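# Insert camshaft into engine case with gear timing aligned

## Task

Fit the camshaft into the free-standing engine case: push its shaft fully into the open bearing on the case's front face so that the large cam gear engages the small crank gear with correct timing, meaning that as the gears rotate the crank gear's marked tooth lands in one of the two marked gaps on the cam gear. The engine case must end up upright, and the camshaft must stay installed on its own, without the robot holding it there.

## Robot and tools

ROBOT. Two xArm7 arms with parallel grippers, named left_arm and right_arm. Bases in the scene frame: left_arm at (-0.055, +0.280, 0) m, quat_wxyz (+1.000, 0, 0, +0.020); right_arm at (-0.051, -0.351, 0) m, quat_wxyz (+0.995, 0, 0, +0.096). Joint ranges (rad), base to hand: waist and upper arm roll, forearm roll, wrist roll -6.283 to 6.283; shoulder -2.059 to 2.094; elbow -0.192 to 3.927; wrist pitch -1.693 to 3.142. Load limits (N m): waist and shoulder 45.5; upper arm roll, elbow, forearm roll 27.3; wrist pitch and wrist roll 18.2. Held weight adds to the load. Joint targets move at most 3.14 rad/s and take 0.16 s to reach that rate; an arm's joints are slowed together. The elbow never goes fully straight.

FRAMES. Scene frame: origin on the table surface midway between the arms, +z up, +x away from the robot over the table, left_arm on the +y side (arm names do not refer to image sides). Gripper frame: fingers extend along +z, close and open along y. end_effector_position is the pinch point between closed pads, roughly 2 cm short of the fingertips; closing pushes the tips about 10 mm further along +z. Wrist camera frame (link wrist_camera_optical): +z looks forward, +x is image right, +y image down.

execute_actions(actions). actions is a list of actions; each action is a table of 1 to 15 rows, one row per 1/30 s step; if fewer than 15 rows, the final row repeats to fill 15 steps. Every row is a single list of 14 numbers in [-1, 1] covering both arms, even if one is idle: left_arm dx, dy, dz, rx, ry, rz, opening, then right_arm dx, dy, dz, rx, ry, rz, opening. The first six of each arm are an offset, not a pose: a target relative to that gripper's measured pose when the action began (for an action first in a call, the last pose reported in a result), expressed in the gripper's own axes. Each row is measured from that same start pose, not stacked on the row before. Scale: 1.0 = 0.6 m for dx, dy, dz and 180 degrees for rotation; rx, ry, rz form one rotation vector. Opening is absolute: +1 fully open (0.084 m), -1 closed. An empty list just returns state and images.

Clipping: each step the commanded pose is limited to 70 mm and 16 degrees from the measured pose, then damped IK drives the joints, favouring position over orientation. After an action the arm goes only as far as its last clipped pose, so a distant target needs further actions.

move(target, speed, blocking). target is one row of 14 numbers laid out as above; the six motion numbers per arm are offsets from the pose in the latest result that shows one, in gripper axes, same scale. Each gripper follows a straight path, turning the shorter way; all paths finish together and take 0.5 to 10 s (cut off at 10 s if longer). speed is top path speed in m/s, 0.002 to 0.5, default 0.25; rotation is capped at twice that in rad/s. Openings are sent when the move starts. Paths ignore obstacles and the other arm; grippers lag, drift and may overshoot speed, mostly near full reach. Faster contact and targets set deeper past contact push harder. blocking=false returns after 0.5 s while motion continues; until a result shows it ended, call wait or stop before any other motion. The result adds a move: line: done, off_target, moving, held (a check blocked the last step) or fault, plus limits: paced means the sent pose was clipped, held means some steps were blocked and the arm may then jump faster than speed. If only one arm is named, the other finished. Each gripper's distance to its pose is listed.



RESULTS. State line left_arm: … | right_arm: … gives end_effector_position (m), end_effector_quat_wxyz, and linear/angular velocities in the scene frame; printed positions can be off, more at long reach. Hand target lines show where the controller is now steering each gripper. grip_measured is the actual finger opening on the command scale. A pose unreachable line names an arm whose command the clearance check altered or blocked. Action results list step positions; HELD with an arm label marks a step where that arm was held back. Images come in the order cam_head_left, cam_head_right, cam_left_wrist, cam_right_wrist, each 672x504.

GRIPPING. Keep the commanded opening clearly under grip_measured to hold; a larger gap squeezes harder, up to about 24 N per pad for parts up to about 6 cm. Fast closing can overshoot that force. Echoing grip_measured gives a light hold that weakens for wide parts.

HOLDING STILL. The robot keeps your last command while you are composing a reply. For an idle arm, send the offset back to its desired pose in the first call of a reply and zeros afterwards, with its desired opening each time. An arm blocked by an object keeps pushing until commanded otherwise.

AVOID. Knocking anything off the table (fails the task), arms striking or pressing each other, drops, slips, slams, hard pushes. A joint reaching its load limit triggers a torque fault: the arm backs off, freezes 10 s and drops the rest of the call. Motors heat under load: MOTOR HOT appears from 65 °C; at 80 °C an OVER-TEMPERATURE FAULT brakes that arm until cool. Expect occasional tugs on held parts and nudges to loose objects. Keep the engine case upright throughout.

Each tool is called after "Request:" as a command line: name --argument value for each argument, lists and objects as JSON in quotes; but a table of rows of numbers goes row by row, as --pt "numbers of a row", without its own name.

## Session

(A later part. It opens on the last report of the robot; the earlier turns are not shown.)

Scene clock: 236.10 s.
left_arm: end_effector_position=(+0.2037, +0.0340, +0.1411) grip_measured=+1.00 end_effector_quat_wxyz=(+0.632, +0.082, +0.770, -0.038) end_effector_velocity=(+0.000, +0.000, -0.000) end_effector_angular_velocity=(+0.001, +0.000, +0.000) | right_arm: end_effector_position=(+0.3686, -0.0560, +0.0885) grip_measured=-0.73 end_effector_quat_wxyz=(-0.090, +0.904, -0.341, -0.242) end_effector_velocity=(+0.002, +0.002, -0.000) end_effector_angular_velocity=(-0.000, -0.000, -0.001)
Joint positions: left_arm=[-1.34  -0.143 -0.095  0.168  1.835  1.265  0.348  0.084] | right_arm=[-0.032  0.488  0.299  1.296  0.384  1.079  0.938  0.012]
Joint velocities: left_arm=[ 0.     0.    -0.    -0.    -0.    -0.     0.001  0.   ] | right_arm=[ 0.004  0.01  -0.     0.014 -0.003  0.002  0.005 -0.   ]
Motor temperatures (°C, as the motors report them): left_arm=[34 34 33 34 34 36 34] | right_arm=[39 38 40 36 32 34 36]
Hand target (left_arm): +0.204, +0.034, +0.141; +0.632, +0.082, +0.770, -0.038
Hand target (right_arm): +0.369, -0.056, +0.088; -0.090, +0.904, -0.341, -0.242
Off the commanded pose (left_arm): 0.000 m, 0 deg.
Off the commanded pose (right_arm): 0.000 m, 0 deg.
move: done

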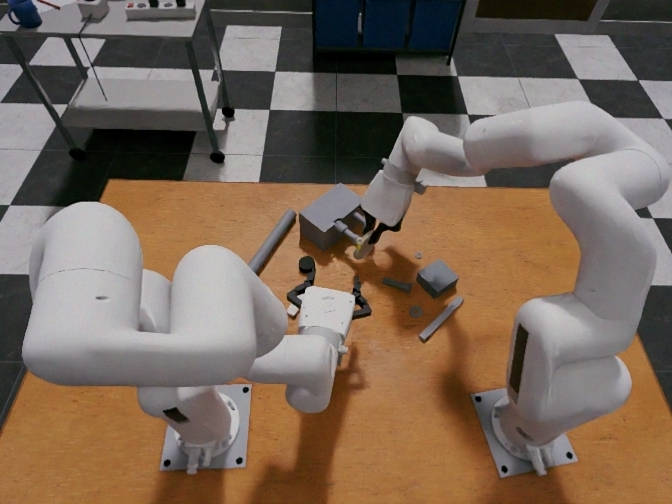

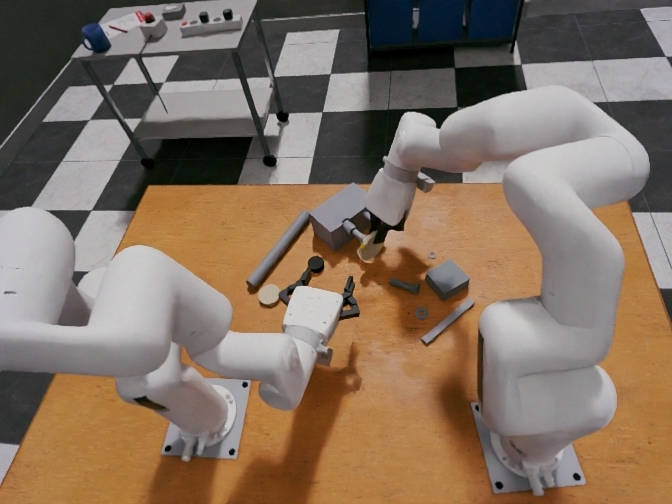

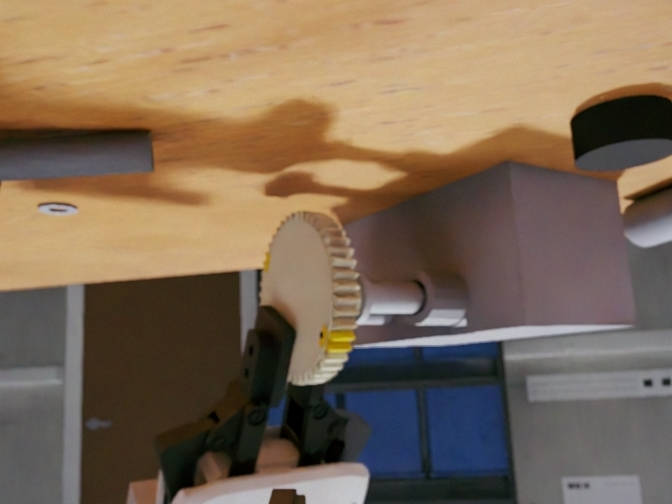

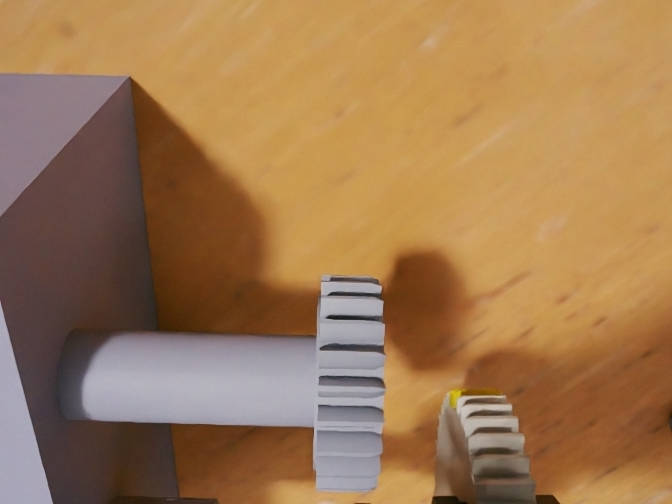

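Request:
move --target '[0,0,0,0,0,0,1, 0,-0.005,0,0,0,0,-1]' --speed 0.01

Request:
move --target '[0,0,0,0,0,0,1, 0,0,0,0,0,0,-0.5]'

Request:
move --target '[0,0,0,0,0,0,1, -0.0191,0,0.0038,0,0.125,0,-0.5]' --speed 0.1

Request:
move --target '[0,0,0,0,0,0,1, -0.0191,0,0.0038,0,0.125,0,-0.5]' --speed 0.1

Request:
move --target '[0,0,0,0,0,0,1, 0,0,0,0,0,0,-1]'

Request:
move --target '[0,0,0,0,0,0,1, 0.0108,0,0.0012,0,-0.07,0,-1]' --speed 0.05

Request:
move --target '[0,0,0,0,0,0,1, 0.0108,0,0.0012,0,-0.07,0,-1]' --speed 0.05

Scene clock: 257.83 s.
left_arm: end_effector_position=(+0.2037, +0.0340, +0.1411) grip_measured=+1.00 end_effector_quat_wxyz=(+0.632, +0.082, +0.770, -0.038) end_effector_velocity=(+0.000, +0.000, +0.001) end_effector_angular_velocity=(-0.002, -0.001, +0.001) | right_arm: end_effector_position=(+0.3700, -0.0534, +0.0884) grip_measured=-0.73 end_effector_quat_wxyz=(-0.090, +0.904, -0.341, -0.242) end_effector_velocity=(+0.002, +0.000, +0.000) end_effector_angular_velocity=(-0.001, -0.000, -0.001)
Joint positions: left_arm=[-1.34  -0.143 -0.095  0.168  1.835  1.265  0.348  0.084] | right_arm=[-0.028  0.496  0.3    1.307  0.382  1.081  0.943  0.012]
Joint velocities: left_arm=[ 0.001 -0.002 -0.001 -0.    -0.     0.001 -0.    -0.   ] | right_arm=[ 0.001  0.004 -0.001  0.007 -0.002  0.002  0.003  0.   ]
Motor temperatures (°C, as the motors report them): left_arm=[34 34 33 34 34 36 34] | right_arm=[39 38 40 36 32 34 36]
Hand target (left_arm): +0.204, +0.034, +0.141; +0.632, +0.082, +0.770, -0.038
Hand target (right_arm): +0.371, -0.054, +0.089; -0.090, +0.904, -0.341, -0.242
Off the commanded pose (left_arm): 0.000 m, 0 deg.
Off the commanded pose (right_arm): 0.001 m, 0 deg.
move: done

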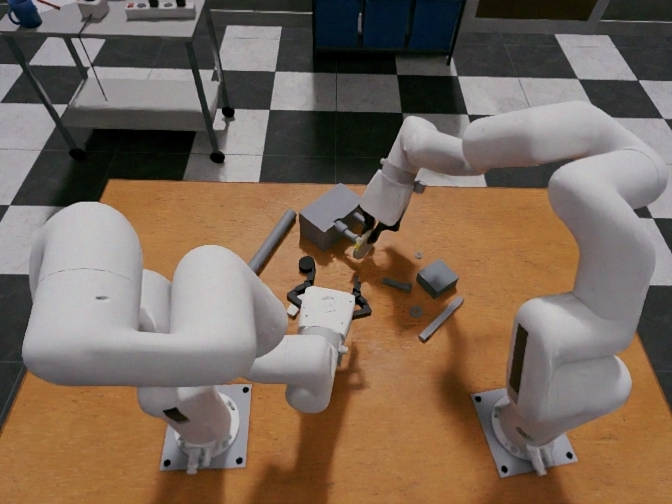

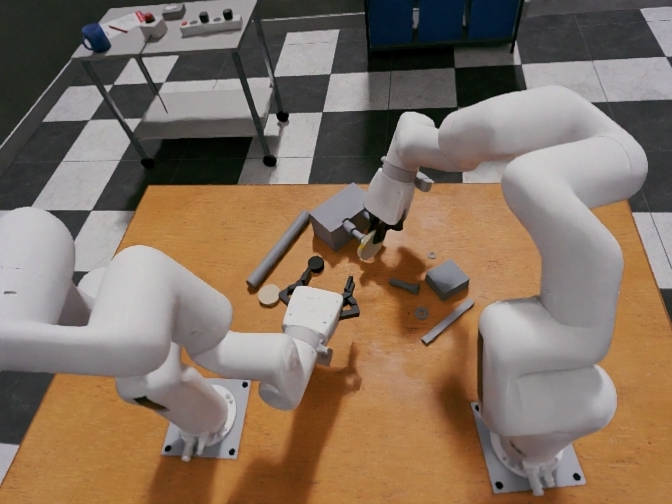

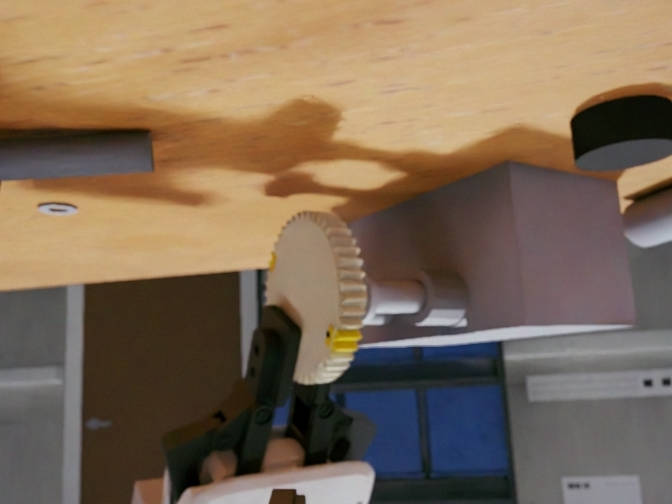

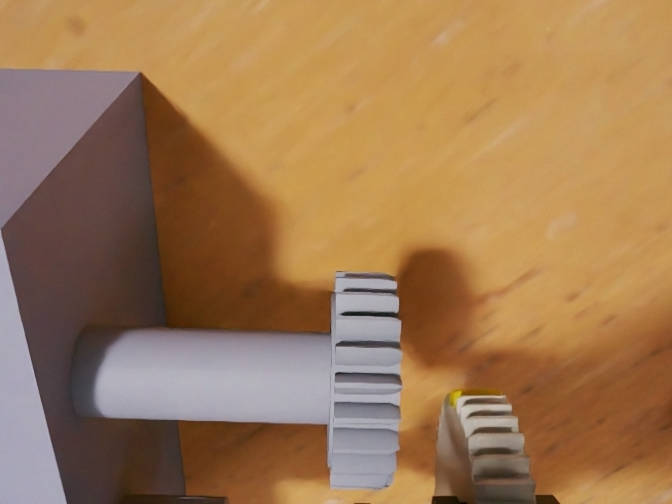

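Scene clock: 258.37 s.
left_arm: end_effector_position=(+0.2037, +0.0340, +0.1411) grip_measured=+1.00 end_effector_quat_wxyz=(+0.632, +0.082, +0.770, -0.038) end_effector_velocity=(-0.000, -0.000, -0.000) end_effector_angular_velocity=(+0.001, -0.000, -0.001) | right_arm: end_effector_position=(+0.3702, -0.0535, +0.0885) grip_measured=-0.52 end_effector_quat_wxyz=(-0.090, +0.904, -0.341, -0.242) end_effector_velocity=(-0.001, +0.000, -0.000) end_effector_angular_velocity=(-0.001, +0.002, +0.002)
Joint positions: left_arm=[-1.34  -0.143 -0.095  0.168  1.835  1.265  0.348  0.084] | right_arm=[-0.028  0.496  0.299  1.307  0.382  1.081  0.943  0.021]
Joint velocities: left_arm=[-0.001  0.001  0.    -0.     0.001  0.    -0.    -0.   ] | right_arm=[ 0.001 -0.    -0.    -0.001 -0.     0.001 -0.     0.   ]
Motor temperatures (°C, as the motors report them): left_arm=[34 34 33 34 34 36 34] | right_arm=[39 38 40 36 32 34 36]
Hand target (left_arm): +0.204, +0.034, +0.141; +0.632, +0.082, +0.770, -0.038
Hand target (right_arm): +0.370, -0.053, +0.088; -0.090, +0.904, -0.341, -0.242
Off the commanded pose (left_arm): 0.000 m, 0 deg.
Off the commanded pose (right_arm): 0.000 m, 0 deg.
move: done

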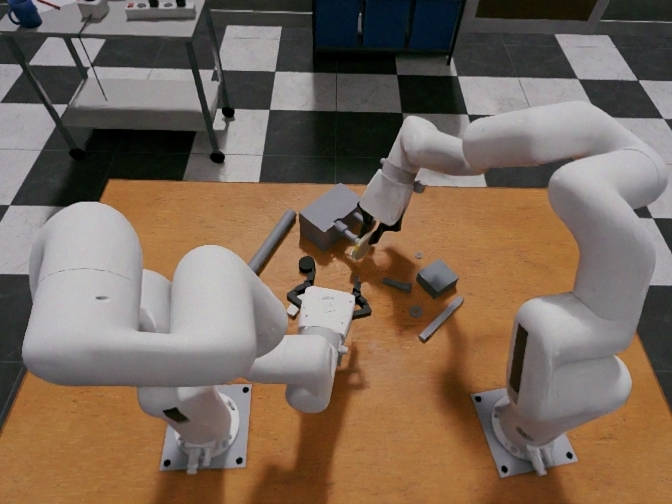

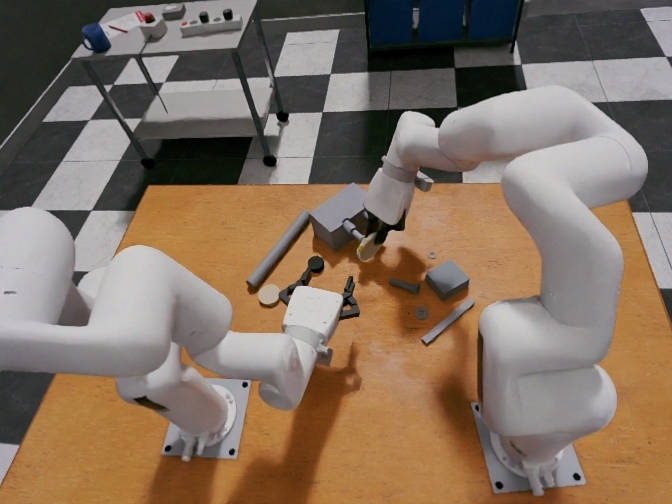

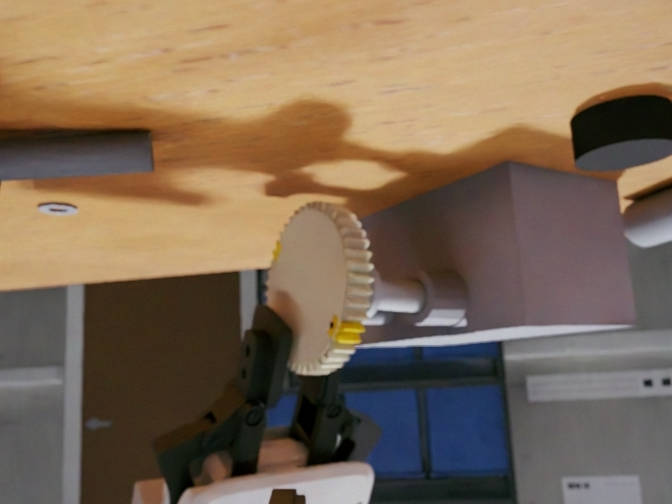

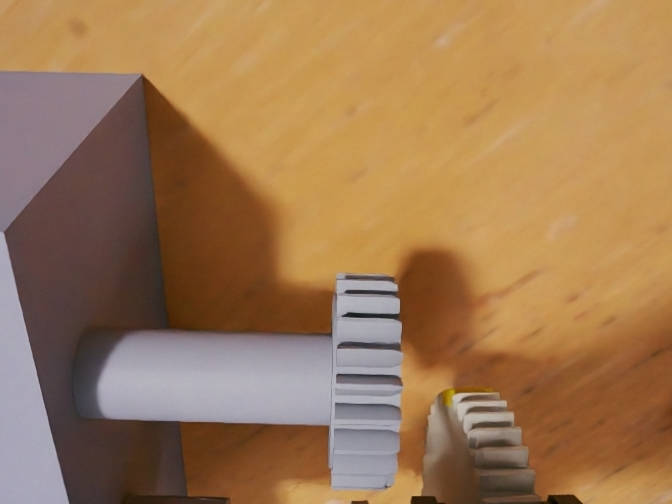

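Scene clock: 260.77 s.
left_arm: end_effector_position=(+0.2037, +0.0340, +0.1411) grip_measured=+1.00 end_effector_quat_wxyz=(+0.632, +0.082, +0.770, -0.038) end_effector_velocity=(-0.000, -0.000, +0.000) end_effector_angular_velocity=(+0.000, -0.000, -0.001) | right_arm: end_effector_position=(+0.3621, -0.0461, +0.0923) grip_measured=-0.52 end_effector_quat_wxyz=(-0.022, +0.934, -0.352, -0.062) end_effector_velocity=(-0.000, -0.001, -0.001) end_effector_angular_velocity=(-0.013, -0.008, -0.003)
Joint positions: left_arm=[-1.34  -0.143 -0.095  0.168  1.835  1.265  0.348  0.084] | right_arm=[0.186 0.341 0.226 1.137 0.069 0.842 1.267 0.021]
Joint velocities: left_arm=[-0.001  0.001  0.     0.     0.     0.001 -0.    -0.   ] | right_arm=[ 0.009 -0.001 -0.005 -0.004 -0.018 -0.004  0.019  0.   ]
Motor temperatures (°C, as the motors report them): left_arm=[34 34 33 34 34 36 34] | right_arm=[39 38 40 36 32 34 36]
Hand target (left_arm): +0.204, +0.034, +0.141; +0.632, +0.082, +0.770, -0.038
Hand target (right_arm): +0.362, -0.046, +0.092; -0.022, +0.934, -0.352, -0.061
Off the commanded pose (left_arm): 0.000 m, 0 deg.
Off the commanded pose (right_arm): 0.000 m, 0 deg.
move: done

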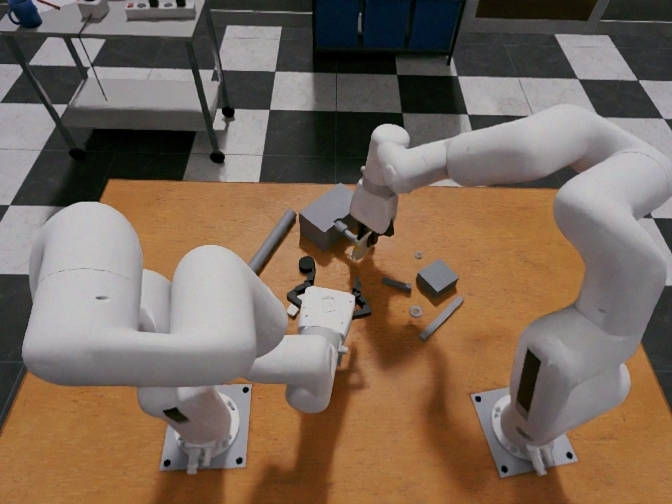

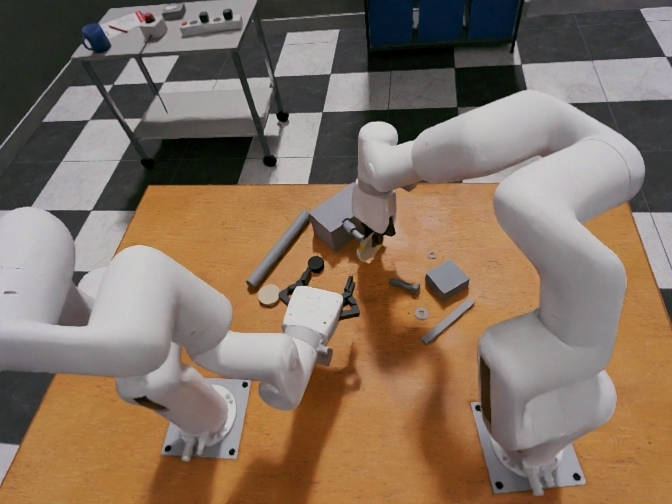

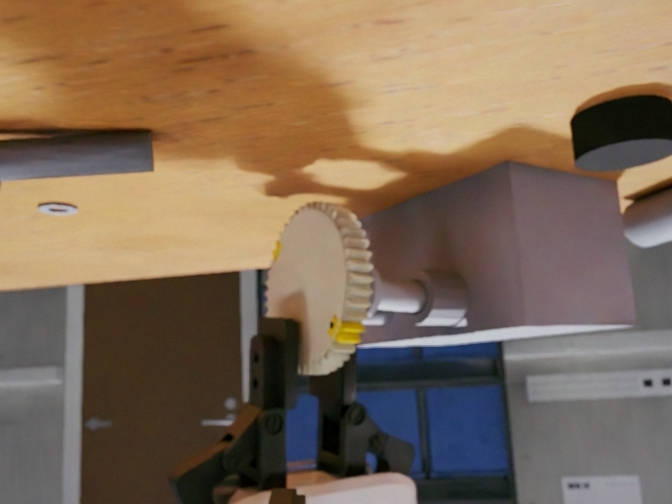

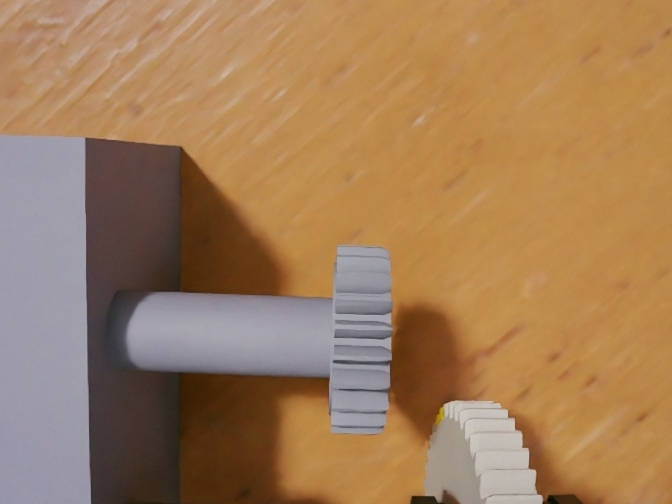

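Scene clock: 263.20 s.
left_arm: end_effector_position=(+0.2037, +0.0340, +0.1411) grip_measured=+1.00 end_effector_quat_wxyz=(+0.632, +0.082, +0.770, -0.038) end_effector_velocity=(-0.000, +0.000, +0.000) end_effector_angular_velocity=(-0.002, +0.001, +0.001) | right_arm: end_effector_position=(+0.3534, -0.0383, +0.0916) grip_measured=-0.52 end_effector_quat_wxyz=(+0.047, +0.928, -0.349, +0.120) end_effector_velocity=(-0.001, +0.000, -0.001) end_effector_angular_velocity=(-0.010, -0.007, -0.001)
Joint positions: left_arm=[-1.34  -0.143 -0.095  0.168  1.835  1.265  0.348  0.084] | right_arm=[ 0.443  0.302  0.116  1.068 -0.419  0.789  1.766  0.021]
Joint velocities: left_arm=[-0.001 -0.001  0.    -0.    -0.001 -0.001 -0.001  0.   ] | right_arm=[ 0.009  0.002 -0.003  0.    -0.015  0.005  0.017 -0.   ]
Motor temperatures (°C, as the motors report them): left_arm=[34 34 33 34 34 36 34] | right_arm=[39 38 40 36 32 34 36]
Hand target (left_arm): +0.204, +0.034, +0.141; +0.632, +0.082, +0.770, -0.038
Hand target (right_arm): +0.353, -0.038, +0.092; +0.047, +0.928, -0.349, +0.121
Off the commanded pose (left_arm): 0.000 m, 0 deg.
Off the commanded pose (right_arm): 0.000 m, 0 deg.
move: done

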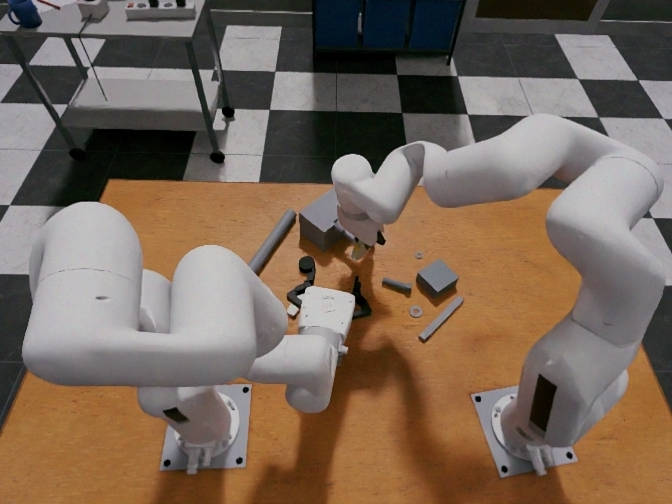

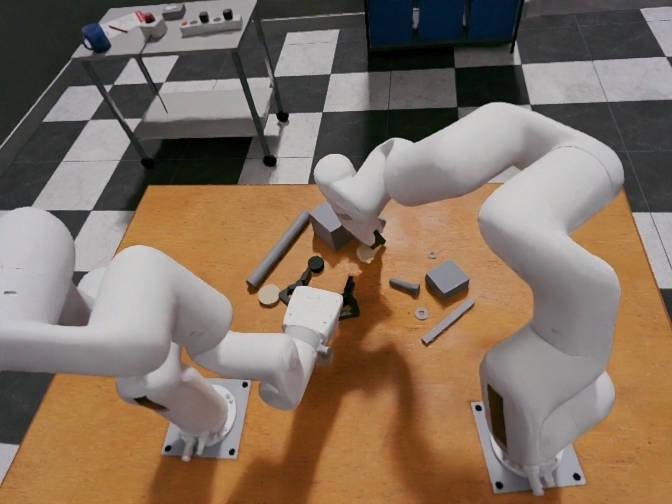

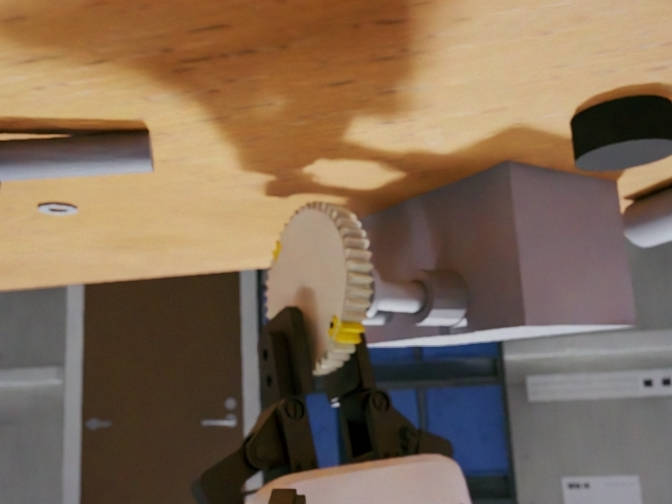

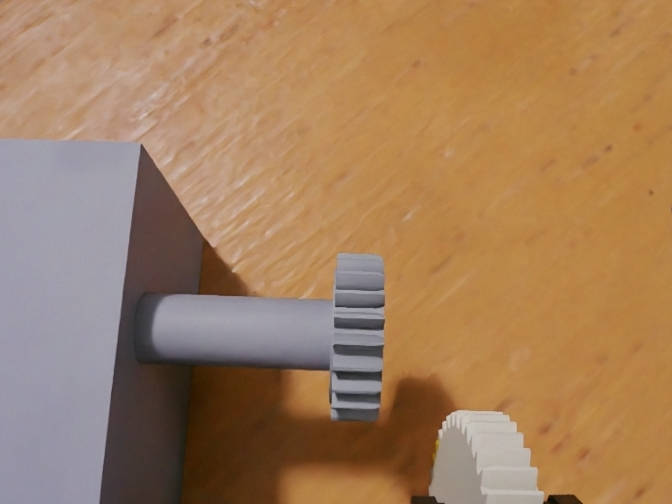

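Scene clock: 263.70 s.
left_arm: end_effector_position=(+0.2037, +0.0340, +0.1411) grip_measured=+1.00 end_effector_quat_wxyz=(+0.632, +0.082, +0.770, -0.038) end_effector_velocity=(-0.000, +0.000, -0.000) end_effector_angular_velocity=(-0.000, +0.001, -0.000) | right_arm: end_effector_position=(+0.3541, -0.0385, +0.0924) grip_measured=-0.72 end_effector_quat_wxyz=(+0.047, +0.928, -0.350, +0.121) end_effector_velocity=(-0.001, +0.000, -0.002) end_effector_angular_velocity=(-0.001, +0.004, +0.002)
Joint positions: left_arm=[-1.34  -0.143 -0.095  0.168  1.835  1.265  0.348  0.084] | right_arm=[ 0.443  0.301  0.115  1.069 -0.419  0.789  1.766  0.012]
Joint velocities: left_arm=[-0.     0.     0.001 -0.     0.    -0.001 -0.001 -0.   ] | right_arm=[ 0.001  0.003  0.001 -0.001  0.001 -0.001 -0.001  0.001]
Motor temperatures (°C, as the motors report them): left_arm=[34 34 33 34 34 36 34] | right_arm=[39 38 40 36 32 34 36]
Hand target (left_arm): +0.204, +0.034, +0.141; +0.632, +0.082, +0.770, -0.038
Hand target (right_arm): +0.353, -0.038, +0.092; +0.047, +0.928, -0.349, +0.120
Off the commanded pose (left_arm): 0.000 m, 0 deg.
Off the commanded pose (right_arm): 0.001 m, 0 deg.
move: done

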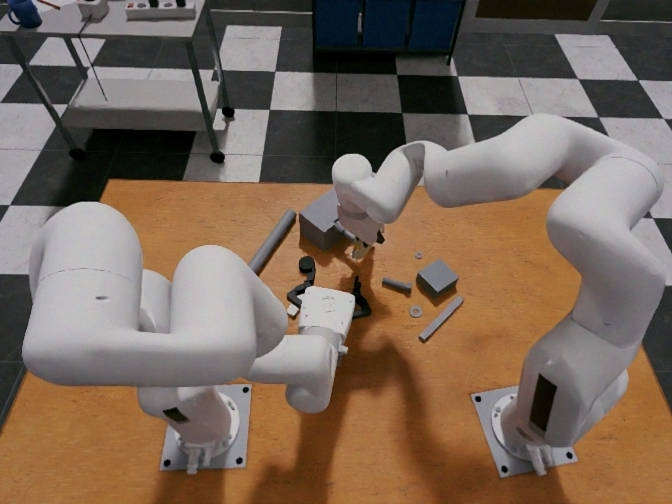

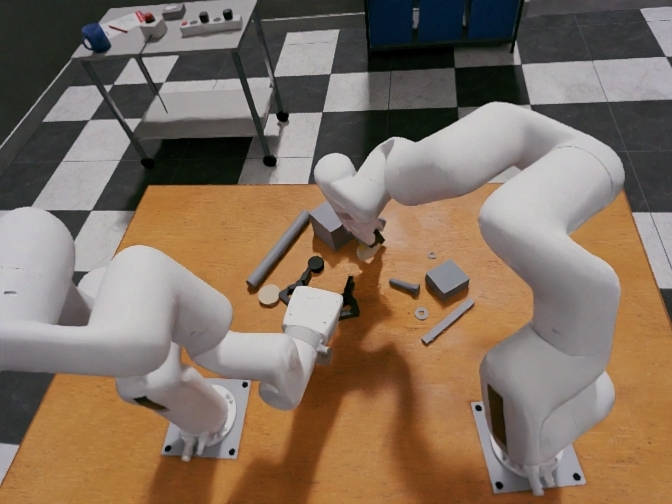

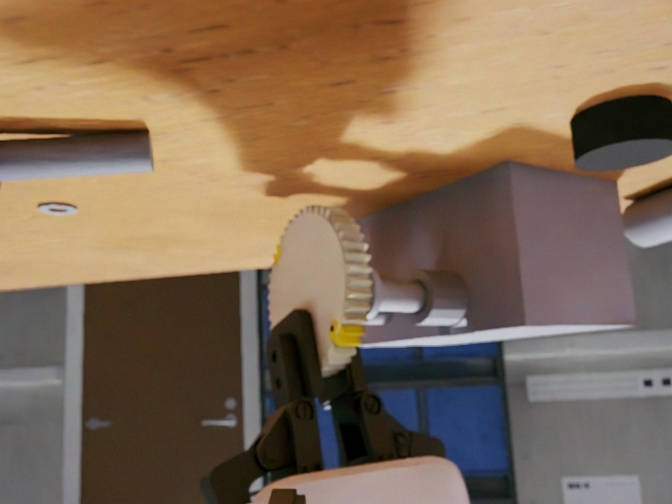

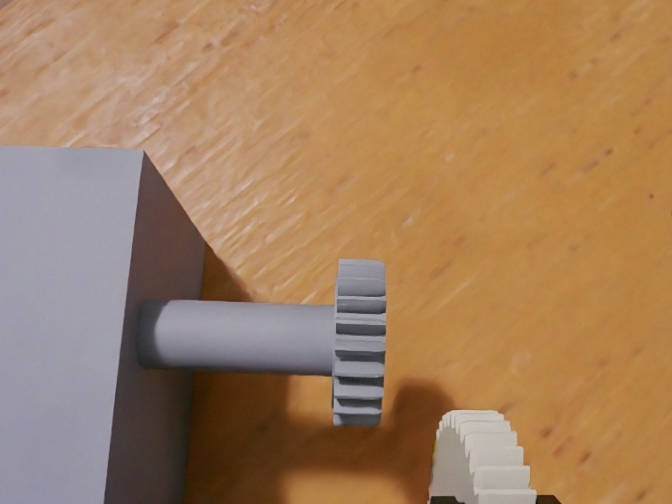

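Scene clock: 266.23 s.
left_arm: end_effector_position=(+0.2037, +0.0340, +0.1411) grip_measured=+1.00 end_effector_quat_wxyz=(+0.632, +0.082, +0.770, -0.038) end_effector_velocity=(+0.000, +0.000, +0.000) end_effector_angular_velocity=(-0.000, -0.000, +0.000) | right_arm: end_effector_position=(+0.3589, -0.0429, +0.0932) grip_measured=-0.73 end_effector_quat_wxyz=(+0.008, +0.935, -0.353, +0.019) end_effector_velocity=(-0.000, -0.001, -0.001) end_effector_angular_velocity=(+0.007, +0.013, +0.001)
Joint positions: left_arm=[-1.34  -0.143 -0.095  0.168  1.835  1.265  0.348  0.084] | right_arm=[ 0.298  0.308  0.176  1.092 -0.134  0.787  1.475  0.012]
Joint velocities: left_arm=[ 0.001 -0.002  0.    -0.     0.    -0.     0.001 -0.   ] | right_arm=[-0.009  0.004  0.004  0.003  0.018  0.004 -0.019 -0.   ]
Motor temperatures (°C, as the motors report them): left_arm=[34 34 33 34 34 36 34] | right_arm=[39 38 40 36 32 34 36]
Hand target (left_arm): +0.204, +0.034, +0.141; +0.632, +0.082, +0.770, -0.038
Hand target (right_arm): +0.359, -0.043, +0.093; +0.008, +0.935, -0.353, +0.019
Off the commanded pose (left_arm): 0.000 m, 0 deg.
Off the commanded pose (right_arm): 0.000 m, 0 deg.
move: done

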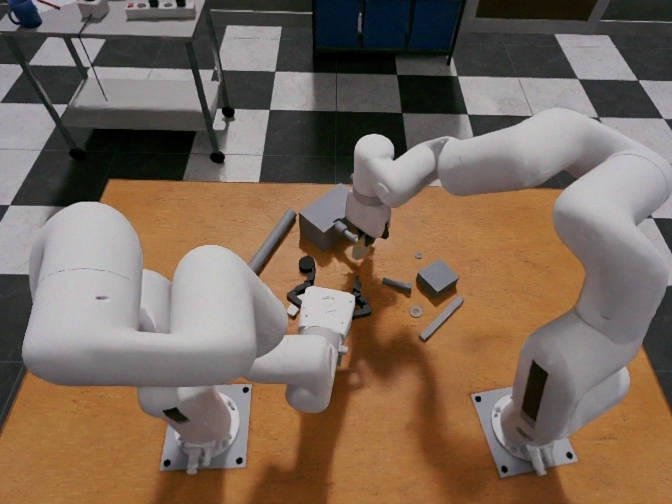

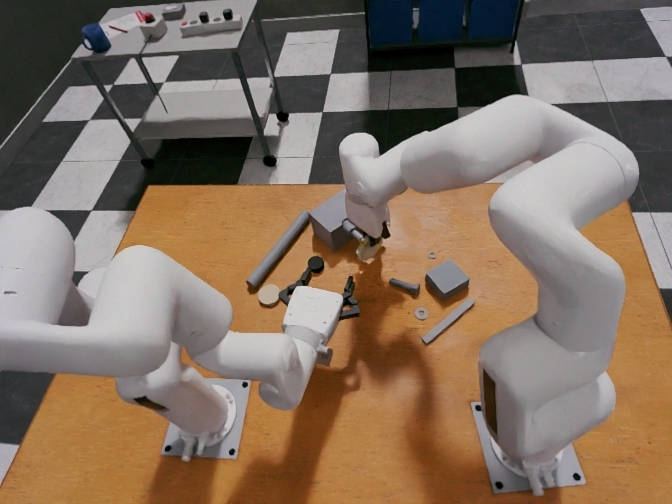

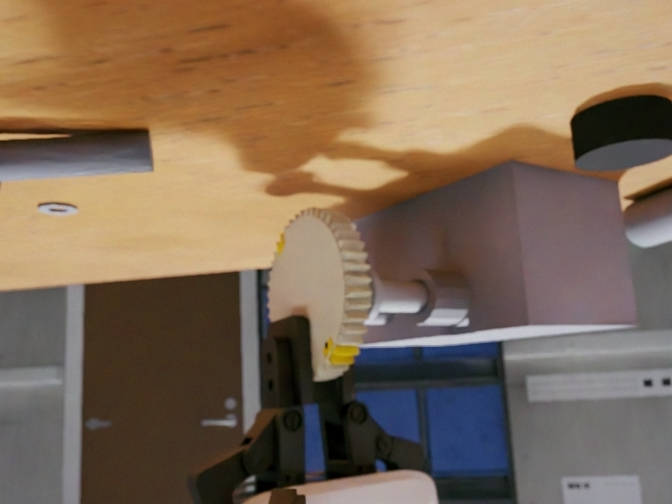

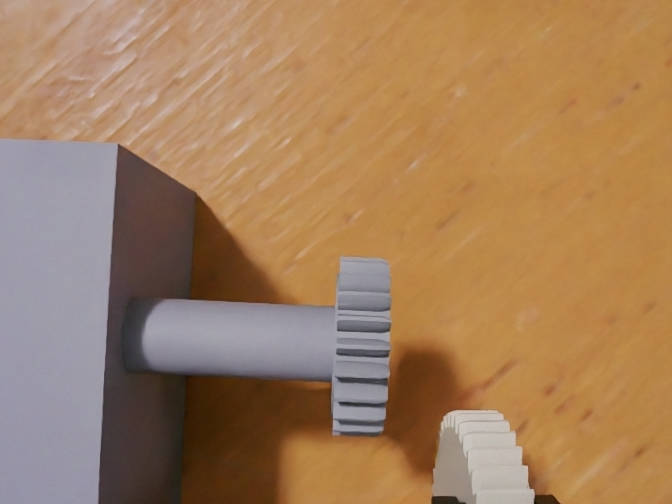

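Scene clock: 268.77 s.
left_arm: end_effector_position=(+0.2037, +0.0340, +0.1411) grip_measured=+1.00 end_effector_quat_wxyz=(+0.632, +0.082, +0.770, -0.038) end_effector_velocity=(-0.000, +0.000, -0.000) end_effector_angular_velocity=(+0.000, +0.001, +0.001) | right_arm: end_effector_position=(+0.3635, -0.0476, +0.0923) grip_measured=-0.73 end_effector_quat_wxyz=(-0.030, +0.932, -0.352, -0.083) end_effector_velocity=(+0.001, -0.000, +0.001) end_effector_angular_velocity=(+0.010, +0.007, -0.000)
Joint positions: left_arm=[-1.34  -0.143 -0.095  0.168  1.835  1.265  0.348  0.084] | right_arm=[0.16  0.352 0.234 1.153 0.118 0.863 1.218 0.012]
Joint velocities: left_arm=[-0.     0.001  0.001  0.    -0.002 -0.001  0.     0.   ] | right_arm=[-0.008  0.003  0.003  0.006  0.014  0.006 -0.014  0.   ]
Motor temperatures (°C, as the motors report them): left_arm=[34 34 33 34 34 36 34] | right_arm=[39 38 40 36 32 34 36]
Hand target (left_arm): +0.204, +0.034, +0.141; +0.632, +0.082, +0.770, -0.038
Hand target (right_arm): +0.364, -0.047, +0.093; -0.031, +0.932, -0.352, -0.083
Off the commanded pose (left_arm): 0.000 m, 0 deg.
Off the commanded pose (right_arm): 0.001 m, 0 deg.
move: done

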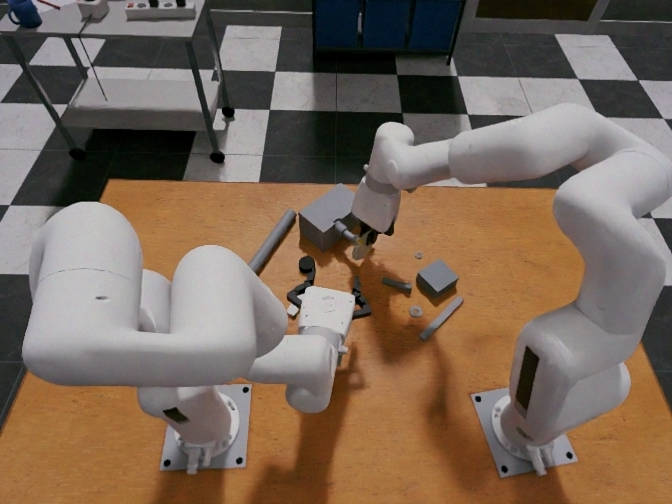

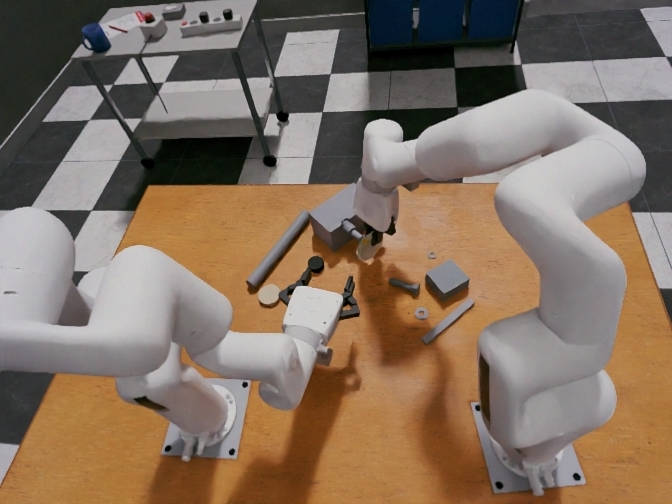

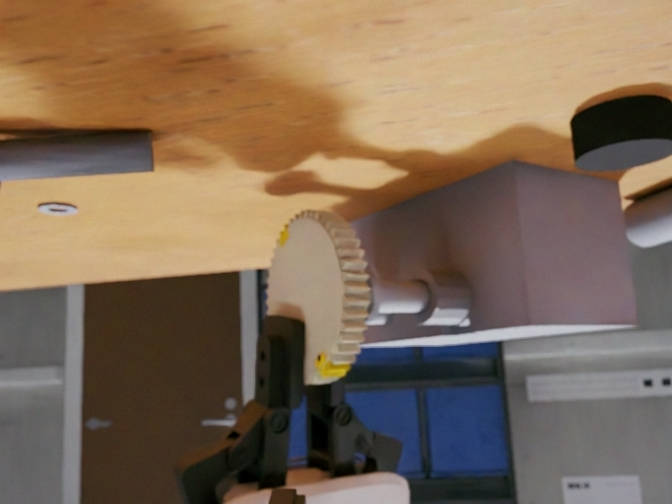

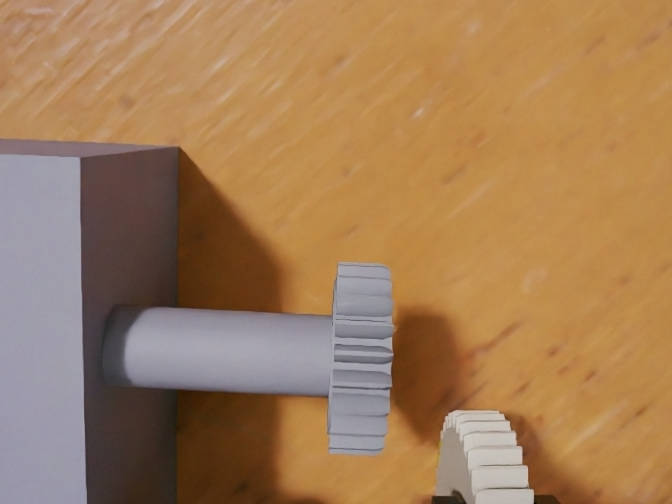

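Push in 22 mm.

Request:
move --target '[0,0,0,0,0,0,1, 0,-0.037,0,0,0,0,-1]' --speed 0.01

Scene clock: 277.60 s.
left_arm: end_effector_position=(+0.2037, +0.0340, +0.1411) grip_measured=+1.00 end_effector_quat_wxyz=(+0.632, +0.082, +0.770, -0.038) end_effector_velocity=(+0.000, -0.000, -0.000) end_effector_angular_velocity=(+0.001, -0.000, -0.001) | right_arm: end_effector_position=(+0.3781, -0.0312, +0.0924) grip_measured=-0.73 end_effector_quat_wxyz=(-0.030, +0.932, -0.352, -0.083) end_effector_velocity=(+0.002, +0.002, -0.000) end_effector_angular_velocity=(-0.002, +0.001, +0.000)
Joint positions: left_arm=[-1.34  -0.143 -0.095  0.168  1.835  1.265  0.348  0.084] | right_arm=[0.178 0.414 0.231 1.244 0.1   0.89  1.243 0.012]
Joint velocities: left_arm=[-0.     0.001  0.001  0.     0.001  0.     0.     0.   ] | right_arm=[ 0.003  0.009 -0.001  0.014 -0.004  0.007  0.004 -0.   ]
Motor temperatures (°C, as the motors report them): left_arm=[34 34 33 34 34 36 34] | right_arm=[39 38 40 37 32 34 36]
Hand target (left_arm): +0.204, +0.034, +0.141; +0.632, +0.082, +0.770, -0.038
Hand target (right_arm): +0.378, -0.031, +0.092; -0.030, +0.932, -0.352, -0.083
Off the commanded pose (left_arm): 0.000 m, 0 deg.
Off the commanded pose (right_arm): 0.000 m, 0 deg.
move: done

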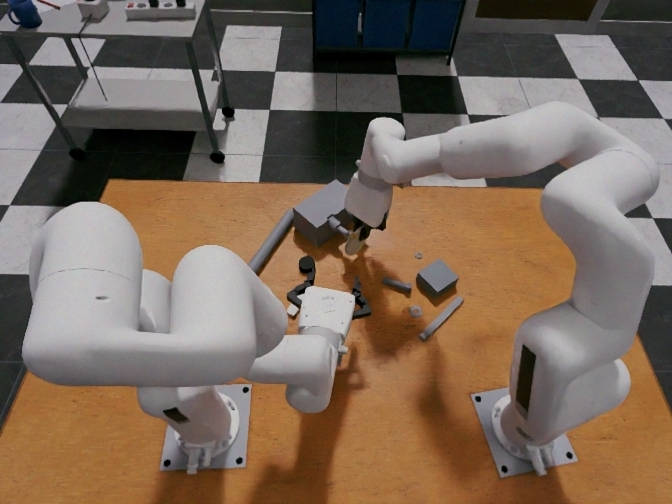

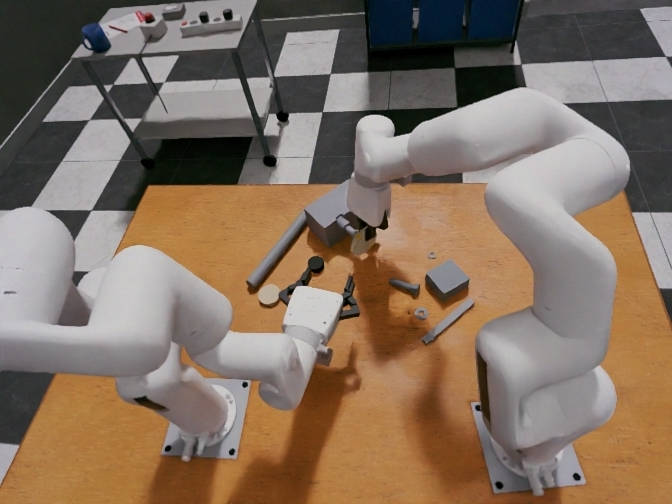

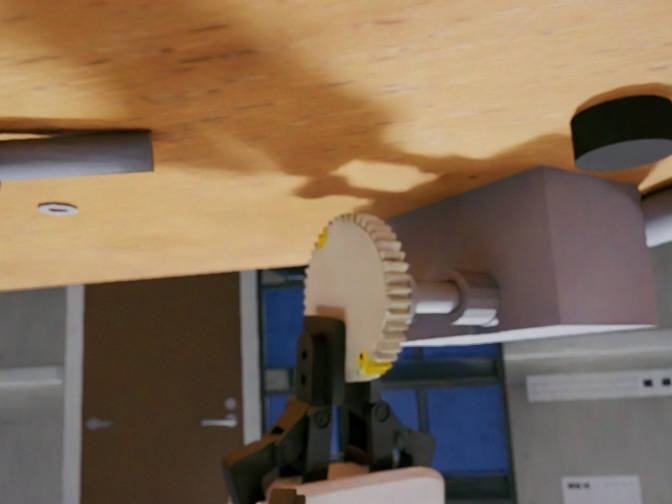

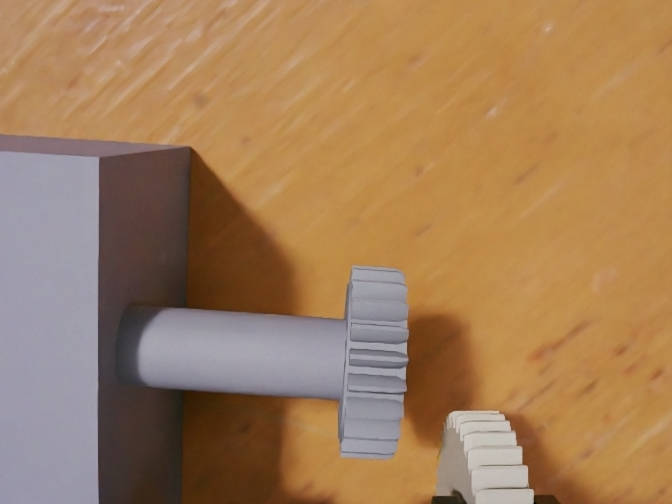

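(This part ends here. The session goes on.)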